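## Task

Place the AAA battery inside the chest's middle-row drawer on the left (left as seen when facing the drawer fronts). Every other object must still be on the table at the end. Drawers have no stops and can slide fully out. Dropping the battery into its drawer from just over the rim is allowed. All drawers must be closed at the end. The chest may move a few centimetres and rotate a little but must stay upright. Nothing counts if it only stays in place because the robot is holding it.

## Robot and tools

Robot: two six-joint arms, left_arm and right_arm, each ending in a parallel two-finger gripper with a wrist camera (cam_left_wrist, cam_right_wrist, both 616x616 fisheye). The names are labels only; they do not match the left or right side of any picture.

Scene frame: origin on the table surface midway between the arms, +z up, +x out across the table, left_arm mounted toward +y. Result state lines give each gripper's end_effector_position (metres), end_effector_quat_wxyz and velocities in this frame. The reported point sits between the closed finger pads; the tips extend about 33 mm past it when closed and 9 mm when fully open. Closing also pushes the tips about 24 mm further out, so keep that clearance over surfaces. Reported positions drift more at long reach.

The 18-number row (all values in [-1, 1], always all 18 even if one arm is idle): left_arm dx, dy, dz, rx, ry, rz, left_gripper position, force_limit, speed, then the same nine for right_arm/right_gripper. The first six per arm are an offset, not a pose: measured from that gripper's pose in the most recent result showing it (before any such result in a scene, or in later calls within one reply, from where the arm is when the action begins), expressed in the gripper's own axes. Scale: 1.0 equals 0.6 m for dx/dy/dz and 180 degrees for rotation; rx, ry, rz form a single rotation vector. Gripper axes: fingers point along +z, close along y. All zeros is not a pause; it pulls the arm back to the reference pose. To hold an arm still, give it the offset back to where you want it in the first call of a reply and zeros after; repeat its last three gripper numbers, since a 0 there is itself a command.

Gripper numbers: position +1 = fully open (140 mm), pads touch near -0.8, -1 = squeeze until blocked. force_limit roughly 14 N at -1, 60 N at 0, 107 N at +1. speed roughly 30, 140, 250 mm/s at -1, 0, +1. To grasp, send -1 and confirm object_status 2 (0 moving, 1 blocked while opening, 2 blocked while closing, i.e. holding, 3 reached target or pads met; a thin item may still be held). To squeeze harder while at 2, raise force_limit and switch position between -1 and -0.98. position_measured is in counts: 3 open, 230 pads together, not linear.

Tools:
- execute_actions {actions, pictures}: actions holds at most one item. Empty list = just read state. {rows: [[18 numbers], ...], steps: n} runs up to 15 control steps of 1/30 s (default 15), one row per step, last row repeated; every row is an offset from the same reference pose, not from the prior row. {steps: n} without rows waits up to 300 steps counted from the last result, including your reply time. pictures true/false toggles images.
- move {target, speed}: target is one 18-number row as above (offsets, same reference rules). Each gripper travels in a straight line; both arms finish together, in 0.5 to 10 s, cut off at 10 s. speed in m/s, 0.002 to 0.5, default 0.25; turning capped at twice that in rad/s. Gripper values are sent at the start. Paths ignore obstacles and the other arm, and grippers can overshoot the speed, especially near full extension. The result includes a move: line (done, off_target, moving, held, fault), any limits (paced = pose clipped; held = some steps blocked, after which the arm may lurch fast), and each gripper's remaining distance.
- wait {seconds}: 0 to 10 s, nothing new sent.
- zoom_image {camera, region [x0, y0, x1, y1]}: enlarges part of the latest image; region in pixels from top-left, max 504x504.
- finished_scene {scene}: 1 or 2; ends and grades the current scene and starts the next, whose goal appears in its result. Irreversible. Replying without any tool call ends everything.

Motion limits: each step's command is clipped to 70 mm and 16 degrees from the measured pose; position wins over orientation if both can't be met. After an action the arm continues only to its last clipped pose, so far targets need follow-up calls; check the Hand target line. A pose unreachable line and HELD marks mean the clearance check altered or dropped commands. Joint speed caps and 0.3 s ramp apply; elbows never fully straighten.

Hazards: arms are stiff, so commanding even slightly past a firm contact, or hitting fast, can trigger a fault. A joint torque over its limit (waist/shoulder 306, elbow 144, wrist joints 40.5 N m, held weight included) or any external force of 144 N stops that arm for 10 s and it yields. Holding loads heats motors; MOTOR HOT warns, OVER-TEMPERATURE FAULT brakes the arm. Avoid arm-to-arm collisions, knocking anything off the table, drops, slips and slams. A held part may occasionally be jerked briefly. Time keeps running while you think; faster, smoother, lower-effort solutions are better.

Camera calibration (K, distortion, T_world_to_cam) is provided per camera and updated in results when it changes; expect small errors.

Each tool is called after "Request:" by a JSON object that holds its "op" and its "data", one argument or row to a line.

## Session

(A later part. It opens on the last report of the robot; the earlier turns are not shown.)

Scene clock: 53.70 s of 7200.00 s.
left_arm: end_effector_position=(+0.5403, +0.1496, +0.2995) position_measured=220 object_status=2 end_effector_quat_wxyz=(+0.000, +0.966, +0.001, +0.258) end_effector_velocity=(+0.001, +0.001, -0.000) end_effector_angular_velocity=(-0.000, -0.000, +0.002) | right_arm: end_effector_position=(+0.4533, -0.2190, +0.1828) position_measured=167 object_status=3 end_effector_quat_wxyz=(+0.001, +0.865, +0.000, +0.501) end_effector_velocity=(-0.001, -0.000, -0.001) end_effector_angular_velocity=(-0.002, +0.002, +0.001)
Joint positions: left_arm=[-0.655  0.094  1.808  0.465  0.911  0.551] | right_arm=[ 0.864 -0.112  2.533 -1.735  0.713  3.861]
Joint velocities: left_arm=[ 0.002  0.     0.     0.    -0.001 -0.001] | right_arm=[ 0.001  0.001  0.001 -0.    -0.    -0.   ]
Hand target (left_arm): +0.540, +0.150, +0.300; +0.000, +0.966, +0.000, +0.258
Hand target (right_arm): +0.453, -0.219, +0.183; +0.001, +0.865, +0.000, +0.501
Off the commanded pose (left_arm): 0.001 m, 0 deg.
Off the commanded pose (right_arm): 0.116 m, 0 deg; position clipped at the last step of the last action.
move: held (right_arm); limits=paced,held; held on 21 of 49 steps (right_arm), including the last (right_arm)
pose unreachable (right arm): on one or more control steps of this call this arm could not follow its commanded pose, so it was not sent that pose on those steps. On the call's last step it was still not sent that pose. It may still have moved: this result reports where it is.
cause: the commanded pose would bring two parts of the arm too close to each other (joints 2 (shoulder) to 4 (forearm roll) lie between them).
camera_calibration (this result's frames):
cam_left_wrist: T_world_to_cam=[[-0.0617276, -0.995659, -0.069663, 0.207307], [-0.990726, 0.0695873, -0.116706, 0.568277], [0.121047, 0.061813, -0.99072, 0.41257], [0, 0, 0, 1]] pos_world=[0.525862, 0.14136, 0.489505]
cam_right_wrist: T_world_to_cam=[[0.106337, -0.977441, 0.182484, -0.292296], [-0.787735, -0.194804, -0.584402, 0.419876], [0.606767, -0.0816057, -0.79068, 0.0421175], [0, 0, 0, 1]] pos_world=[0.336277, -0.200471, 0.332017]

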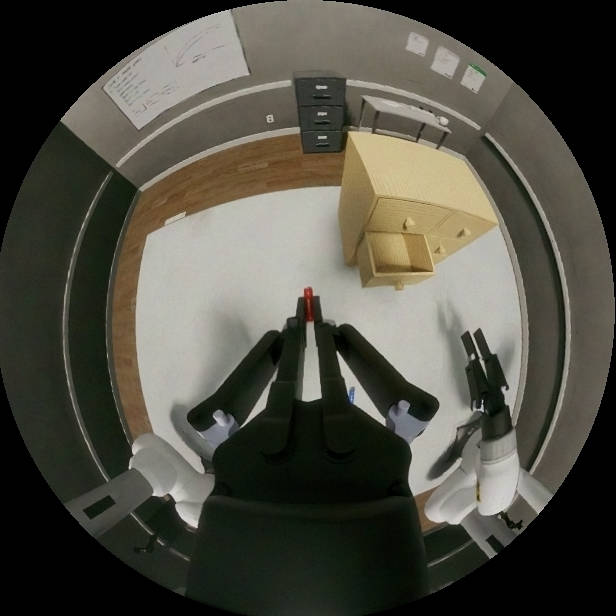

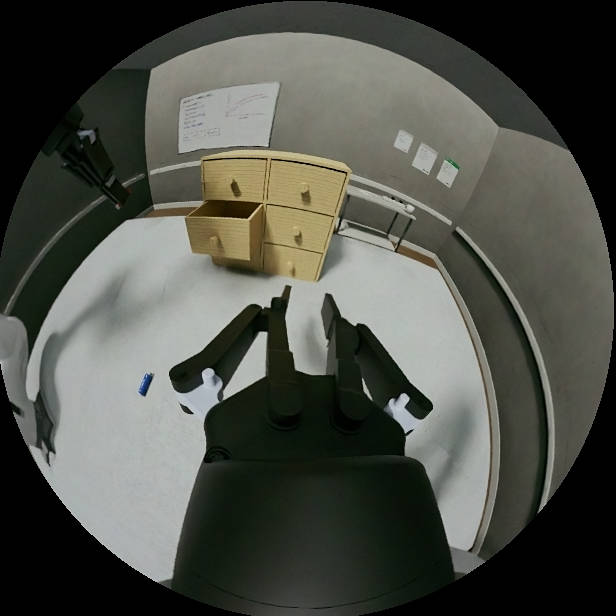

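Request:
{"op": "move", "data": {
  "target": [0.006,0.3,0.023,0,0,0,-1,0,0,0.063,0.183,0.053,0,0,0,-0.3,0,0],
  "speed": 0.2
}}

Scene clock: 58.50 s of 7200.00 s.
left_arm: end_effector_position=(+0.5505, -0.0305, +0.2897) position_measured=220 object_status=2 end_effector_quat_wxyz=(+0.000, +0.966, +0.001, +0.258) end_effector_velocity=(-0.000, -0.001, +0.001) end_effector_angular_velocity=(-0.001, -0.001, -0.001) | right_arm: end_effector_position=(+0.4996, -0.3292, +0.2000) position_measured=167 object_status=3 end_effector_quat_wxyz=(+0.002, +0.865, +0.000, +0.501) end_effector_velocity=(-0.000, +0.000, -0.001) end_effector_angular_velocity=(+0.000, +0.000, +0.002)
Joint positions: left_arm=[-0.82   0.314  1.554  0.5    1.013  0.401] | right_arm=[ 0.443 -0.233  2.576 -2.079  0.416  3.903]
Joint velocities: left_arm=[-0.001 -0.    -0.001 -0.    -0.    -0.   ] | right_arm=[-0.001  0.001  0.001 -0.01  -0.001  0.008]
Hand target (left_arm): +0.550, -0.030, +0.290; +0.000, +0.966, +0.001, +0.258
Hand target (right_arm): +0.500, -0.329, +0.200; +0.002, +0.865, +0.000, +0.501
Off the commanded pose (left_arm): 0.000 m, 0 deg.
Off the commanded pose (right_arm): 0.000 m, 0 deg.
move: done
camera_calibration (this result's frames):
cam_left_wrist: T_world_to_cam=[[-0.0616769, -0.995686, -0.0693272, 0.0278307], [-0.990724, 0.0695001, -0.116772, 0.589761], [0.121086, 0.061482, -0.990736, 0.412671], [0, 0, 0, 1]] pos_world=[0.536038, -0.0386497, 0.479645]
cam_right_wrist: T_world_to_cam=[[0.106179, -0.97725, 0.183598, -0.408171], [-0.787622, -0.195362, -0.584368, 0.444735], [0.606942, -0.082558, -0.790447, 0.0182006], [0, 0, 0, 1]] pos_world=[0.382576, -0.310498, 0.349215]

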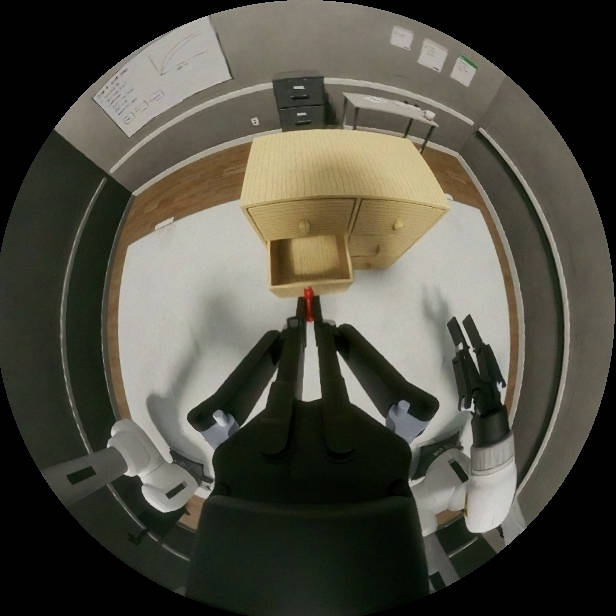

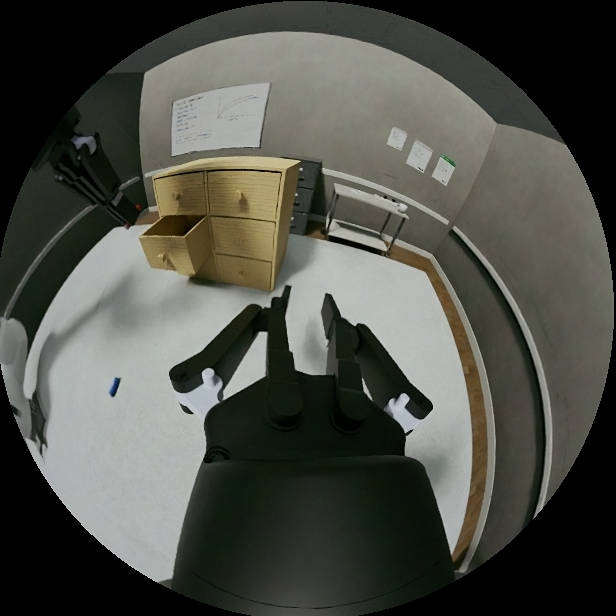

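Request:
{"op": "move", "data": {
  "target": [0.063,0,0.156,0,0,0,-1,0,0,0,0,0,0,0,0,-0.3,0,0],
  "speed": 0.08
}}

Request:
{"op": "zoom_image", "data": {
  "camera": "cam_left_wrist",
  "region": [210, 170, 410, 370]
}}

Request:
{"op": "zoom_image", "data": {
  "camera": "cam_right_wrist",
  "region": [60, 120, 300, 320]
}}

Scene clock: 63.77 s of 7200.00 s.
left_arm: end_effector_position=(+0.6298, -0.0305, +0.2272) position_measured=220 object_status=2 end_effector_quat_wxyz=(+0.000, +0.966, +0.001, +0.258) end_effector_velocity=(+0.001, +0.001, -0.000) end_effector_angular_velocity=(+0.000, -0.000, +0.001) | right_arm: end_effector_position=(+0.4996, -0.3292, +0.2000) position_measured=167 object_status=3 end_effector_quat_wxyz=(+0.002, +0.865, +0.000, +0.501) end_effector_velocity=(+0.000, -0.000, +0.001) end_effector_angular_velocity=(-0.000, -0.001, -0.000)
Joint positions: left_arm=[-0.736  0.426  1.514  0.503  0.913  0.444] | right_arm=[ 0.443 -0.233  2.576 -2.079  0.416  3.903]
Joint velocities: left_arm=[ 0.001  0.     0.     0.    -0.     0.   ] | right_arm=[-0.    -0.001 -0.    -0.     0.001 -0.   ]
Hand target (left_arm): +0.630, -0.031, +0.227; +0.000, +0.966, +0.001, +0.258
Hand target (right_arm): +0.500, -0.329, +0.200; +0.002, +0.865, +0.000, +0.501
Off the commanded pose (left_arm): 0.000 m, 0 deg.
Off the commanded pose (right_arm): 0.000 m, 0 deg.
After step 90, 0.73 s passed at rest.
move: done
camera_calibration (this result's frames):
cam_left_wrist: T_world_to_cam=[[-0.0617985, -0.995667, -0.0694836, 0.0284507], [-0.990705, 0.0696449, -0.11685, 0.6611], [0.121183, 0.0616166, -0.990716, 0.341155], [0, 0, 0, 1]] pos_world=[0.615371, -0.0387357, 0.417214]
cam_right_wrist: T_world_to_cam=[[0.106134, -0.977254, 0.183606, -0.408181], [-0.787675, -0.195324, -0.584308, 0.444727], [0.60688, -0.0826066, -0.790489, 0.0181925], [0, 0, 0, 1]] pos_world=[0.382581, -0.310528, 0.349183]

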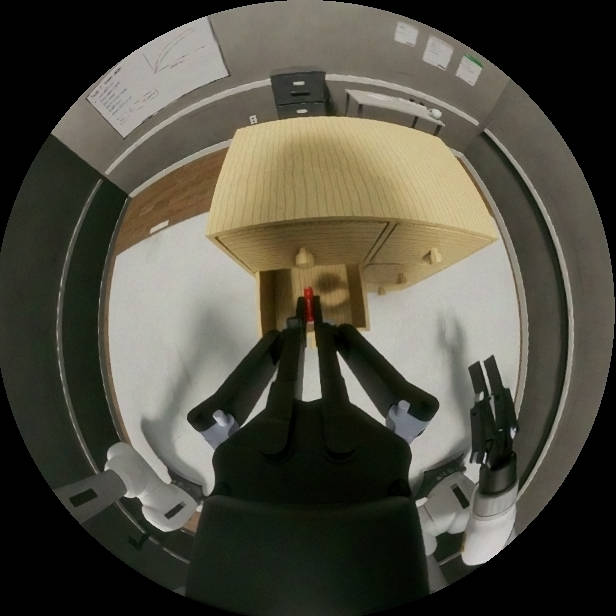

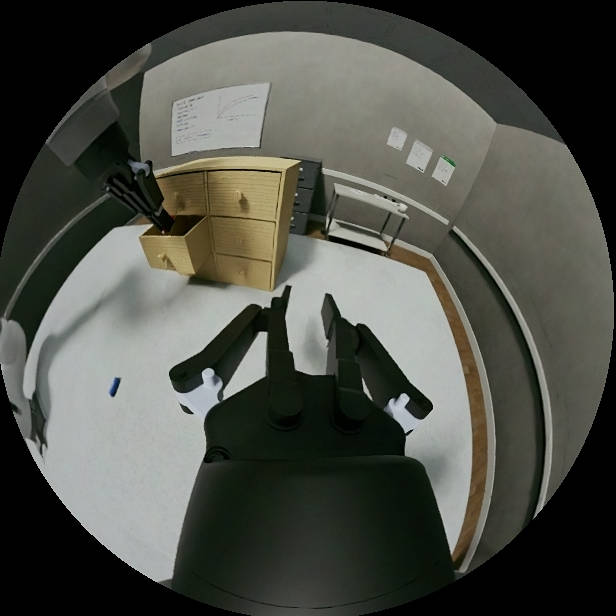

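Region (210, 170, 410, 370) of cam_left_wrist's 616x616 image, scaled by 2.520, with more detail than that image has.

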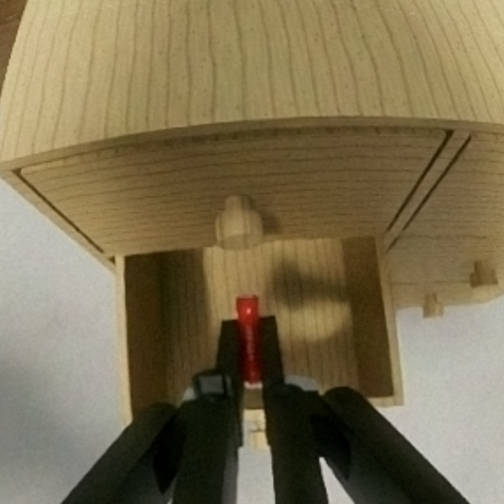

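Region (60, 120, 300, 320) of cam_right_wrist's 616x616 image, scaled by 2.100, with more detail than that image has.

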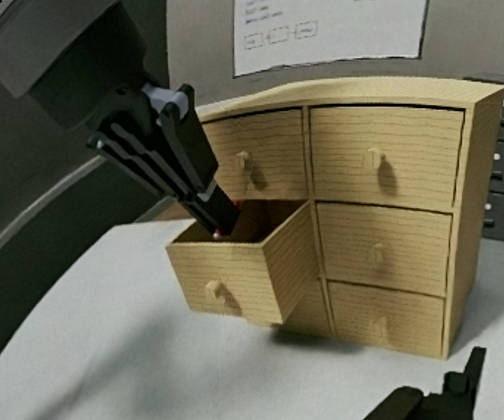

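Request:
{"op": "move", "data": {
  "target": [0.009,0,0.025,0,0,0,-1,0,0,0,0,0,0,0,0,-0.3,0,0],
  "speed": 0.05
}}

Request:
{"op": "execute_actions", "data": {
  "actions": [
    {"rows":[[0,0,0,0,0,0,-0.3,0,0,0,0,0,0,0,0,-0.3,0,0]],"steps":12}
  ],
  "pictures": false
}}

Request:
{"op": "move", "data": {
  "target": [-0.09,0,-0.2,0,0,0,-0.3,0,0,0,0,0,0,0,0,-0.3,0,0]
}}

Request:
{"op": "zoom_image", "data": {
  "camera": "cam_left_wrist",
  "region": [210, 170, 410, 370]
}}

Scene clock: 67.23 s of 7200.00 s.
left_arm: end_effector_position=(+0.6420, -0.0305, +0.2169) position_measured=220 object_status=2 end_effector_quat_wxyz=(+0.000, +0.966, +0.000, +0.258) end_effector_velocity=(+0.000, -0.001, +0.001) end_effector_angular_velocity=(-0.001, -0.001, -0.001) | right_arm: end_effector_position=(+0.4996, -0.3292, +0.2000) position_measured=167 object_status=3 end_effector_quat_wxyz=(+0.002, +0.865, +0.000, +0.501) end_effector_velocity=(+0.001, +0.000, +0.001) end_effector_angular_velocity=(+0.001, -0.002, -0.000)
Joint positions: left_arm=[-0.724  0.445  1.506  0.503  0.898  0.45 ] | right_arm=[ 0.443 -0.233  2.576 -2.079  0.416  3.903]
Joint velocities: left_arm=[-0.    -0.    -0.001  0.    -0.     0.   ] | right_arm=[-0.001 -0.001 -0.001 -0.    -0.    -0.   ]
Hand target (left_arm): +0.642, -0.031, +0.217; +0.000, +0.966, +0.000, +0.258
Hand target (right_arm): +0.500, -0.329, +0.200; +0.002, +0.865, +0.000, +0.501
Off the commanded pose (left_arm): 0.000 m, 0 deg.
Off the commanded pose (right_arm): 0.000 m, 0 deg.
move: done
camera_calibration (this result's frames):
cam_left_wrist: T_world_to_cam=[[-0.0618137, -0.995666, -0.0694879, 0.0284765], [-0.990701, 0.0696617, -0.116867, 0.671934], [0.121201, 0.0616178, -0.990714, 0.329447], [0, 0, 0, 1]] pos_world=[0.627517, -0.0387548, 0.406893]
cam_right_wrist: T_world_to_cam=[[0.106179, -0.97725, 0.183597, -0.408171], [-0.787621, -0.195362, -0.584368, 0.444736], [0.606942, -0.0825574, -0.790447, 0.0182007], [0, 0, 0, 1]] pos_world=[0.382576, -0.310499, 0.349215]

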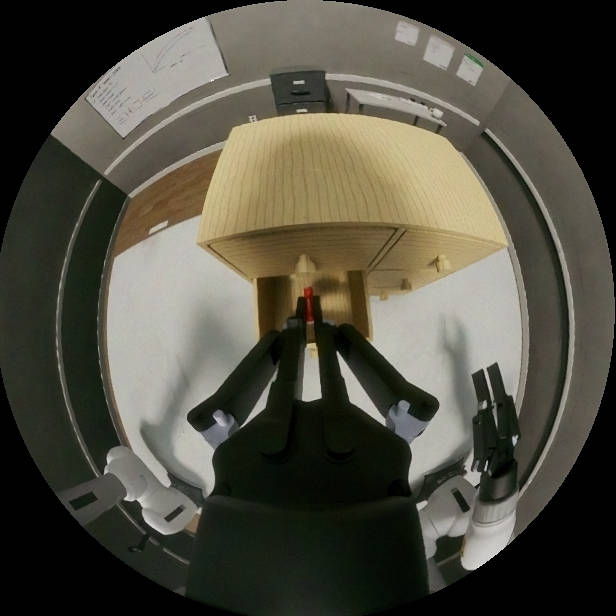

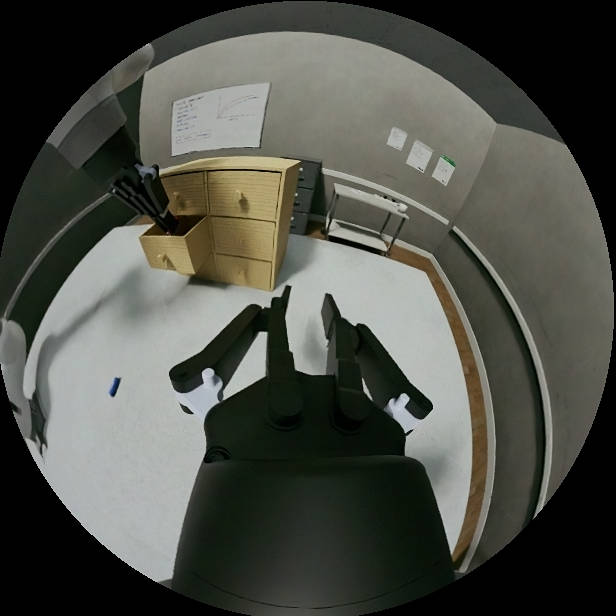

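Scene clock: 67.63 s of 7200.00 s.
left_arm: end_effector_position=(+0.6420, -0.0305, +0.2169) position_measured=167 object_status=0 end_effector_quat_wxyz=(+0.000, +0.966, +0.000, +0.258) end_effector_velocity=(+0.000, -0.001, +0.001) end_effector_angular_velocity=(-0.001, -0.001, -0.000) | right_arm: end_effector_position=(+0.4996, -0.3292, +0.2000) position_measured=167 object_status=3 end_effector_quat_wxyz=(+0.002, +0.865, +0.000, +0.501) end_effector_velocity=(+0.000, -0.000, +0.000) end_effector_angular_velocity=(+0.000, -0.000, -0.000)
Joint positions: left_arm=[-0.724  0.445  1.506  0.503  0.898  0.45 ] | right_arm=[ 0.443 -0.233  2.576 -2.079  0.416  3.903]
Joint velocities: left_arm=[-0.    -0.    -0.001  0.     0.    -0.   ] | right_arm=[-0.001 -0.    -0.001 -0.    -0.001 -0.   ]
Hand target (left_arm): +0.642, -0.031, +0.217; +0.000, +0.966, +0.000, +0.258
Hand target (right_arm): +0.500, -0.329, +0.200; +0.002, +0.865, +0.000, +0.501
Off the commanded pose (left_arm): 0.000 m, 0 deg.
Off the commanded pose (right_arm): 0.000 m, 0 deg.
Steps of this call (steps 1 to 12: all 12 steps of this action). Readings (end_effector_position | what the end effector reports):
1: left_arm (+0.6420, -0.0305, +0.2169) | right_arm (+0.4996, -0.3292, +0.2000) | left_arm position_measured=220 object_status=0 | right_arm position_measured=167 object_status=3
2: left_arm (+0.6420, -0.0305, +0.2169) | right_arm (+0.4996, -0.3292, +0.2000) | left_arm position_measured=220 object_status=0 | right_arm position_measured=167 object_status=3
4: left_arm (+0.6420, -0.0305, +0.2169) | right_arm (+0.4996, -0.3292, +0.2000) | left_arm position_measured=203 object_status=0 | right_arm position_measured=167 object_status=3
8: left_arm (+0.6420, -0.0305, +0.2169) | right_arm (+0.4996, -0.3292, +0.2000) | left_arm position_measured=172 object_status=0 | right_arm position_measured=167 object_status=3
12: the state above

Scene clock: 68.77 s of 7200.00 s.
left_arm: end_effector_position=(+0.5355, -0.0304, +0.2941) position_measured=167 object_status=3 end_effector_quat_wxyz=(+0.000, +0.966, +0.001, +0.258) end_effector_velocity=(+0.001, +0.002, +0.000) end_effector_angular_velocity=(-0.000, -0.000, +0.002) | right_arm: end_effector_position=(+0.4996, -0.3292, +0.2000) position_measured=167 object_status=3 end_effector_quat_wxyz=(+0.002, +0.865, +0.000, +0.501) end_effector_velocity=(+0.000, -0.000, -0.000) end_effector_angular_velocity=(-0.000, +0.000, -0.000)
Joint positions: left_arm=[-0.837  0.298  1.568  0.503  1.023  0.386] | right_arm=[ 0.443 -0.233  2.576 -2.079  0.416  3.903]
Joint velocities: left_arm=[ 0.002 -0.001  0.001 -0.    -0.     0.   ] | right_arm=[-0.  0.  0.  0.  0. -0.]
Hand target (left_arm): +0.535, -0.031, +0.294; +0.000, +0.966, +0.001, +0.258
Hand target (right_arm): +0.500, -0.329, +0.200; +0.002, +0.865, +0.000, +0.501
Off the commanded pose (left_arm): 0.000 m, 0 deg.
Off the commanded pose (right_arm): 0.000 m, 0 deg.
move: done
camera_calibration (this result's frames):
cam_left_wrist: T_world_to_cam=[[-0.0616598, -0.995679, -0.0694292, 0.0272557], [-0.990728, 0.0694938, -0.116743, 0.575398], [0.121064, 0.0615871, -0.990732, 0.418899], [0, 0, 0, 1]] pos_world=[0.52103, -0.0386474, 0.484083]
cam_right_wrist: T_world_to_cam=[[0.106179, -0.97725, 0.183598, -0.408171], [-0.787622, -0.195362, -0.584368, 0.444736], [0.606942, -0.0825577, -0.790447, 0.0182007], [0, 0, 0, 1]] pos_world=[0.382576, -0.310499, 0.349215]

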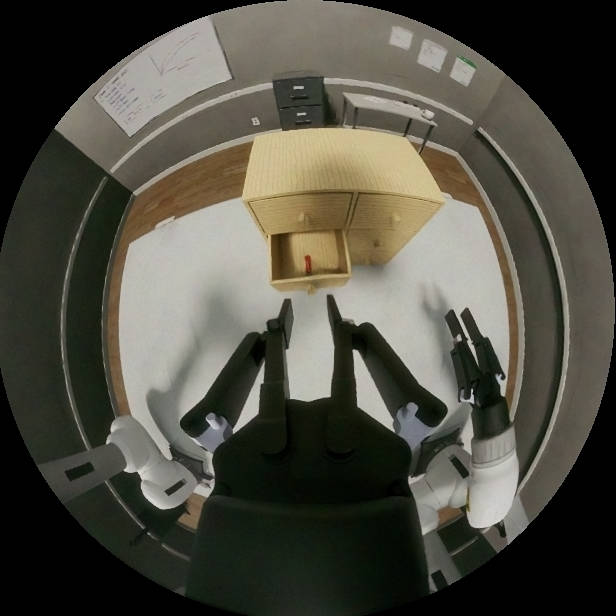

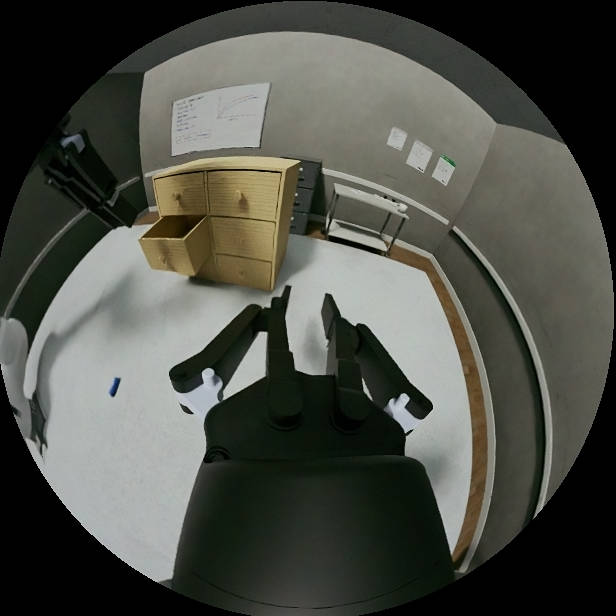

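Region (210, 170, 410, 370) of cam_left_wrist's 616x616 image, scaled by 2.520, with more detail than that image has.

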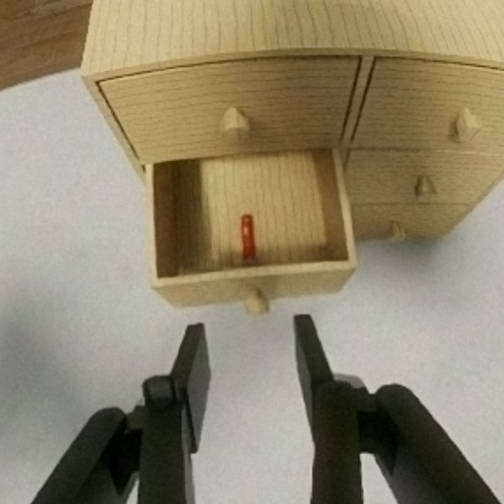

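Request:
{"op": "move", "data": {
  "target": [0,-0.5,0,0,0,0,-0.3,0,0,0,0,0,0,0,0,-0.3,0,0],
  "speed": 0.3
}}

Request:
{"op": "move", "data": {
  "target": [0,0,0,0,0,0,-0.3,0,0,-0.03,-0.498,0.095,0,0,0,-0.3,0,0]
}}

Scene clock: 74.33 s of 7200.00 s.
left_arm: end_effector_position=(+0.5351, +0.2696, +0.2936) position_measured=167 object_status=3 end_effector_quat_wxyz=(-0.000, +0.966, +0.000, +0.258) end_effector_velocity=(-0.001, -0.000, +0.000) end_effector_angular_velocity=(+0.000, -0.000, -0.001) | right_arm: end_effector_position=(+0.4996, -0.3292, +0.2000) position_measured=167 object_status=3 end_effector_quat_wxyz=(+0.002, +0.865, +0.000, +0.501) end_effector_velocity=(+0.000, +0.000, +0.000) end_effector_angular_velocity=(+0.000, -0.000, +0.001)
Joint positions: left_arm=[-0.496 -0.025  1.943  0.409  0.833  0.721] | right_arm=[ 0.443 -0.233  2.576 -2.079  0.416  3.903]
Joint velocities: left_arm=[-0.001 -0.001  0.    -0.     0.     0.   ] | right_arm=[ 0. -0. -0. -0. -0.  0.]
Hand target (left_arm): +0.535, +0.270, +0.294; -0.000, +0.966, +0.000, +0.258
Hand target (right_arm): +0.500, -0.329, +0.200; +0.002, +0.865, +0.000, +0.501
Off the commanded pose (left_arm): 0.000 m, 0 deg.
Off the commanded pose (right_arm): 0.000 m, 0 deg.
After step 90, 1.17 s passed at rest.
move: done
camera_calibration (this result's frames):
cam_left_wrist: T_world_to_cam=[[-0.0619306, -0.995608, -0.0702159, 0.326319], [-0.990726, 0.0698467, -0.116551, 0.553962], [0.120943, 0.0623467, -0.9907, 0.399786], [0, 0, 0, 1]] pos_world=[0.520682, 0.261267, 0.483545]
cam_right_wrist: T_world_to_cam=[[0.106179, -0.97725, 0.183598, -0.408172], [-0.787621, -0.195362, -0.584368, 0.444735], [0.606942, -0.0825578, -0.790447, 0.0182006], [0, 0, 0, 1]] pos_world=[0.382576, -0.310499, 0.349215]

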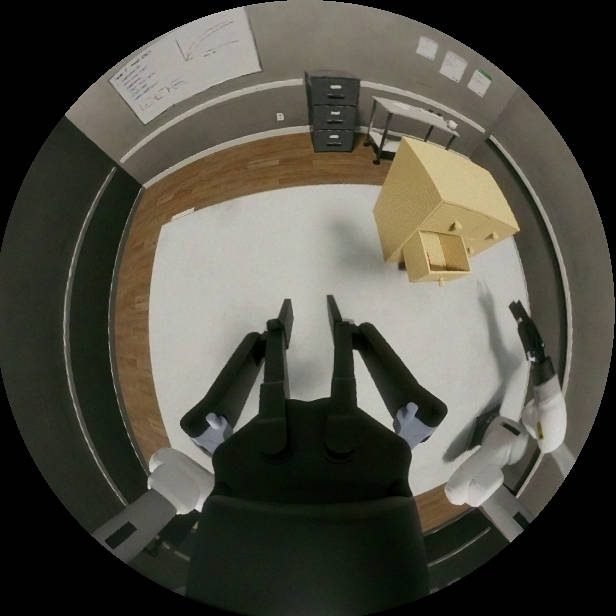

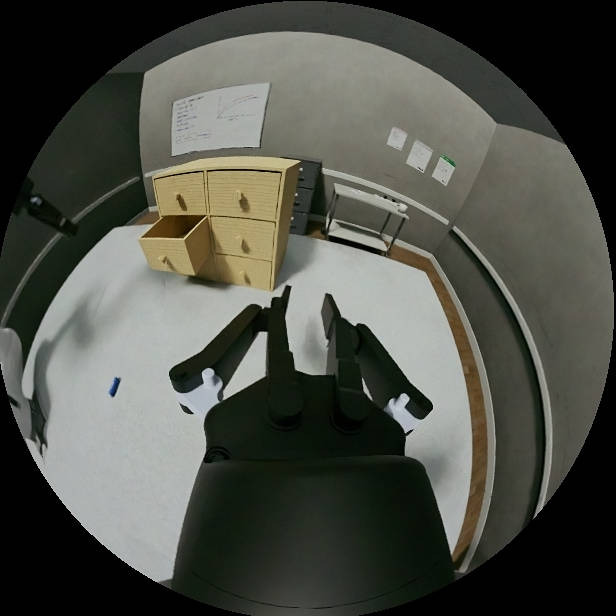

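Scene clock: 75.93 s of 7200.00 s.
left_arm: end_effector_position=(+0.5351, +0.2696, +0.2936) position_measured=167 object_status=3 end_effector_quat_wxyz=(-0.000, +0.966, +0.000, +0.258) end_effector_velocity=(+0.000, +0.001, -0.000) end_effector_angular_velocity=(+0.000, +0.000, +0.001) | right_arm: end_effector_position=(+0.5404, -0.0301, +0.1551) position_measured=167 object_status=3 end_effector_quat_wxyz=(+0.001, +0.866, +0.000, +0.501) end_effector_velocity=(+0.000, +0.001, -0.000) end_effector_angular_velocity=(-0.000, +0.000, +0.000)
Joint positions: left_arm=[-0.496 -0.025  1.943  0.409  0.833  0.721] | right_arm=[ 0.987  0.248  2.208 -1.667  0.796  3.897]
Joint velocities: left_arm=[ 0.001  0.     0.    -0.    -0.    -0.   ] | right_arm=[ 0.     0.001 -0.001 -0.    -0.     0.   ]
Hand target (left_arm): +0.535, +0.270, +0.294; -0.000, +0.966, +0.000, +0.258
Hand target (right_arm): +0.540, -0.030, +0.155; +0.001, +0.866, +0.000, +0.501
Off the commanded pose (left_arm): 0.000 m, 0 deg.
Off the commanded pose (right_arm): 0.000 m, 0 deg.
move: done
camera_calibration (this result's frames):
cam_left_wrist: T_world_to_cam=[[-0.06192, -0.995608, -0.070219, 0.326325], [-0.990727, 0.0698361, -0.116543, 0.553964], [0.120935, 0.0623515, -0.9907, 0.399784], [0, 0, 0, 1]] pos_world=[0.520685, 0.261278, 0.483541]
cam_right_wrist: T_world_to_cam=[[0.106334, -0.977501, 0.182169, -0.111881], [-0.787855, -0.194597, -0.584309, 0.509137], [0.606612, -0.081391, -0.790821, -0.0171024], [0, 0, 0, 1]] pos_world=[0.423397, -0.0116793, 0.304349]

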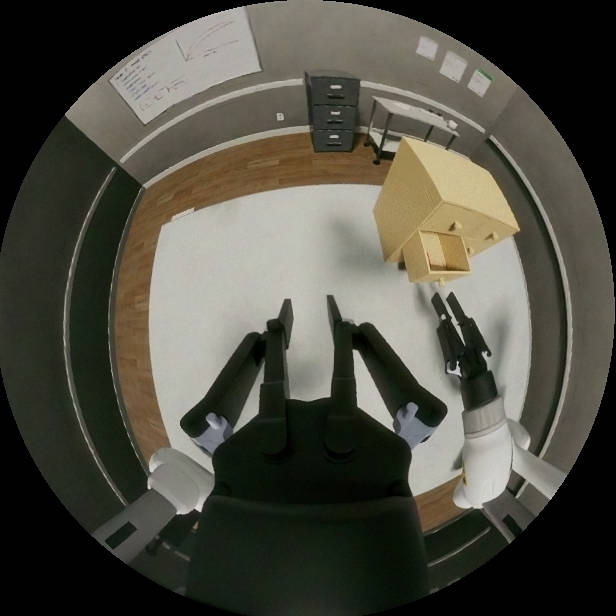

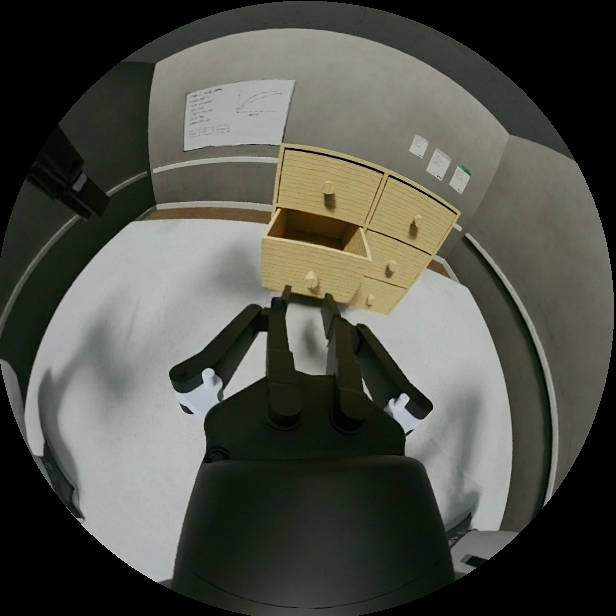

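Request:
{"op": "move", "data": {
  "target": [0,0,0,0,0,0,-0.3,0,0,0.105,0,0.181,0,0,0,-0.3,0,0],
  "speed": 0.07
}}

Request:
{"op": "move", "data": {
  "target": [0,0,0,0,0,0,-0.3,0,0,-0.04,0,-0.12,0,0,0,-0.3,0,0]
}}

Request:
{"op": "zoom_image", "data": {
  "camera": "cam_right_wrist",
  "region": [230, 130, 490, 330]
}}

Request:
{"op": "zoom_image", "data": {
  "camera": "cam_left_wrist",
  "region": [360, 130, 540, 300]
}}

Scene clock: 80.50 s of 7200.00 s.
left_arm: end_effector_position=(+0.5351, +0.2696, +0.2936) position_measured=167 object_status=3 end_effector_quat_wxyz=(-0.000, +0.966, +0.000, +0.258) end_effector_velocity=(-0.000, +0.001, -0.001) end_effector_angular_velocity=(+0.001, +0.001, +0.001) | right_arm: end_effector_position=(+0.6660, -0.0305, +0.1555) position_measured=167 object_status=3 end_effector_quat_wxyz=(+0.001, +0.865, +0.000, +0.501) end_effector_velocity=(+0.000, +0.000, +0.000) end_effector_angular_velocity=(+0.000, -0.000, +0.001)
Joint positions: left_arm=[-0.496 -0.025  1.943  0.409  0.833  0.721] | right_arm=[ 0.809  0.341  2.069 -1.77   0.675  3.853]
Joint velocities: left_arm=[ 0.001  0.     0.001  0.     0.    -0.   ] | right_arm=[-0.     0.    -0.001 -0.    -0.    -0.   ]
Hand target (left_arm): +0.535, +0.270, +0.294; -0.000, +0.966, +0.000, +0.258
Hand target (right_arm): +0.666, -0.031, +0.155; +0.001, +0.865, +0.000, +0.501
Off the commanded pose (left_arm): 0.000 m, 0 deg.
Off the commanded pose (right_arm): 0.000 m, 0 deg.
move: done
camera_calibration (this result's frames):
cam_left_wrist: T_world_to_cam=[[-0.0619201, -0.995608, -0.070219, 0.326325], [-0.990727, 0.0698362, -0.116543, 0.553964], [0.120935, 0.0623516, -0.9907, 0.399784], [0, 0, 0, 1]] pos_world=[0.520685, 0.261278, 0.483541]
cam_right_wrist: T_world_to_cam=[[0.106248, -0.977425, 0.182624, -0.125713], [-0.787737, -0.194818, -0.584393, 0.608167], [0.606779, -0.0817697, -0.790653, -0.0931891], [0, 0, 0, 1]] pos_world=[0.548978, -0.0120133, 0.304687]

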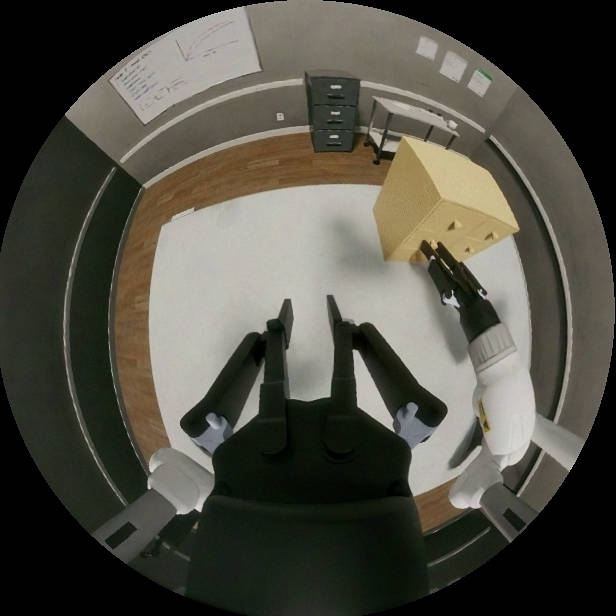

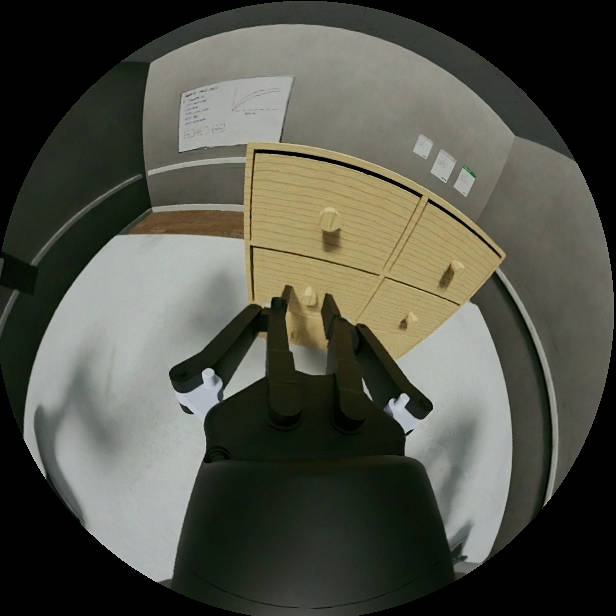

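Scene clock: 81.23 s of 7200.00 s.
left_arm: end_effector_position=(+0.5351, +0.2696, +0.2936) position_measured=167 object_status=3 end_effector_quat_wxyz=(-0.000, +0.966, +0.000, +0.258) end_effector_velocity=(+0.000, +0.002, -0.000) end_effector_angular_velocity=(+0.001, +0.001, +0.003) | right_arm: end_effector_position=(+0.5917, -0.0303, +0.1706) position_measured=167 object_status=3 end_effector_quat_wxyz=(+0.001, +0.865, +0.000, +0.501) end_effector_velocity=(+0.001, +0.001, +0.001) end_effector_angular_velocity=(+0.001, -0.001, +0.000)
Joint positions: left_arm=[-0.496 -0.025  1.943  0.409  0.833  0.721] | right_arm=[ 0.908  0.261  2.147 -1.683  0.74   3.835]
Joint velocities: left_arm=[ 0.002 -0.    -0.     0.     0.001 -0.   ] | right_arm=[ 0.001  0.001 -0.003  0.     0.    -0.   ]
Hand target (left_arm): +0.535, +0.270, +0.294; -0.000, +0.966, +0.000, +0.258
Hand target (right_arm): +0.592, -0.030, +0.171; +0.001, +0.865, +0.000, +0.501
Off the commanded pose (left_arm): 0.000 m, 0 deg.
Off the commanded pose (right_arm): 0.000 m, 0 deg.
move: done
camera_calibration (this result's frames):
cam_left_wrist: T_world_to_cam=[[-0.0619199, -0.995608, -0.070219, 0.326325], [-0.990727, 0.069836, -0.116543, 0.553964], [0.120935, 0.0623515, -0.9907, 0.399784], [0, 0, 0, 1]] pos_world=[0.520685, 0.261278, 0.483541]
cam_right_wrist: T_world_to_cam=[[0.106212, -0.977467, 0.18242, -0.120298], [-0.787821, -0.194657, -0.584335, 0.558529], [0.606677, -0.081651, -0.790744, -0.0360025], [0, 0, 0, 1]] pos_world=[0.47464, -0.011805, 0.319844]

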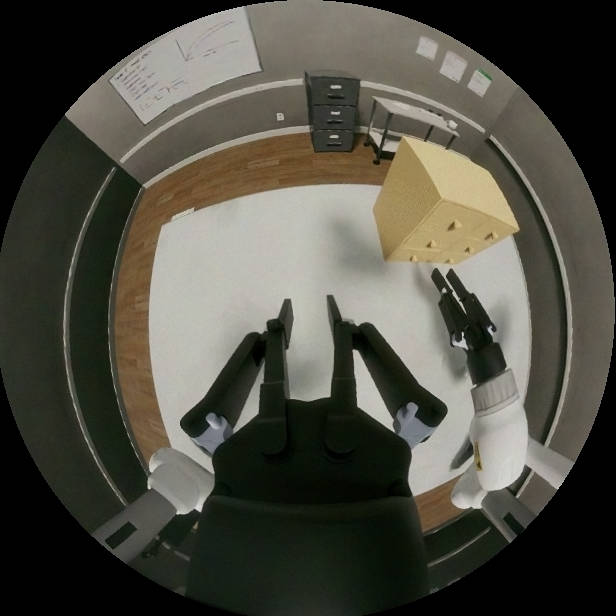

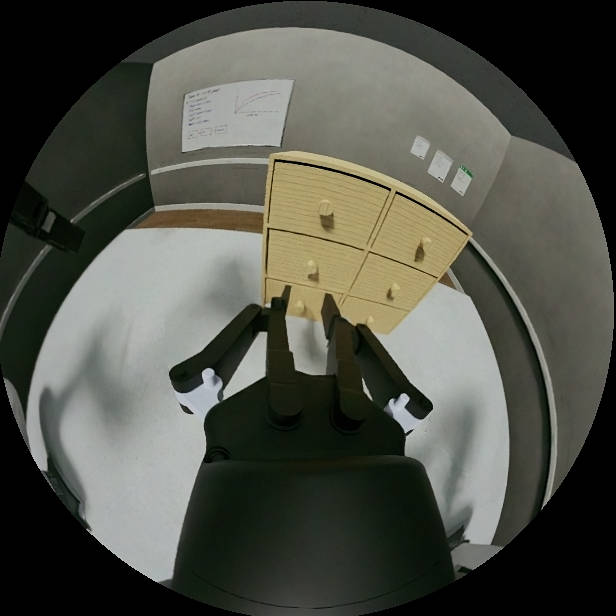

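Region (230, 130, 490, 330) of cam_right_wrist's 616x616 image, scaled by 1.938, with more detail than that image has; it fills the top 388 rows of this view, and the rest is white.

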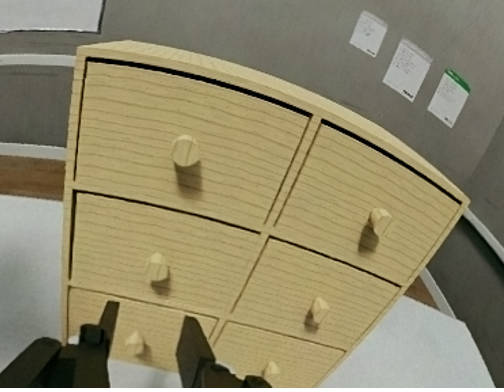

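Region (360, 130, 540, 300) of cam_left_wrist's 616x616 image, scaled by 2.800, with more detail than that image has.

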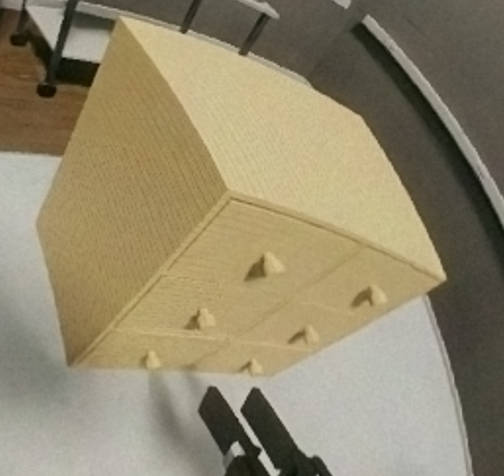

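Flush.

Request:
{"op": "finished_scene", "data": {
  "scene": 2
}}

The scene is finished: the task was done.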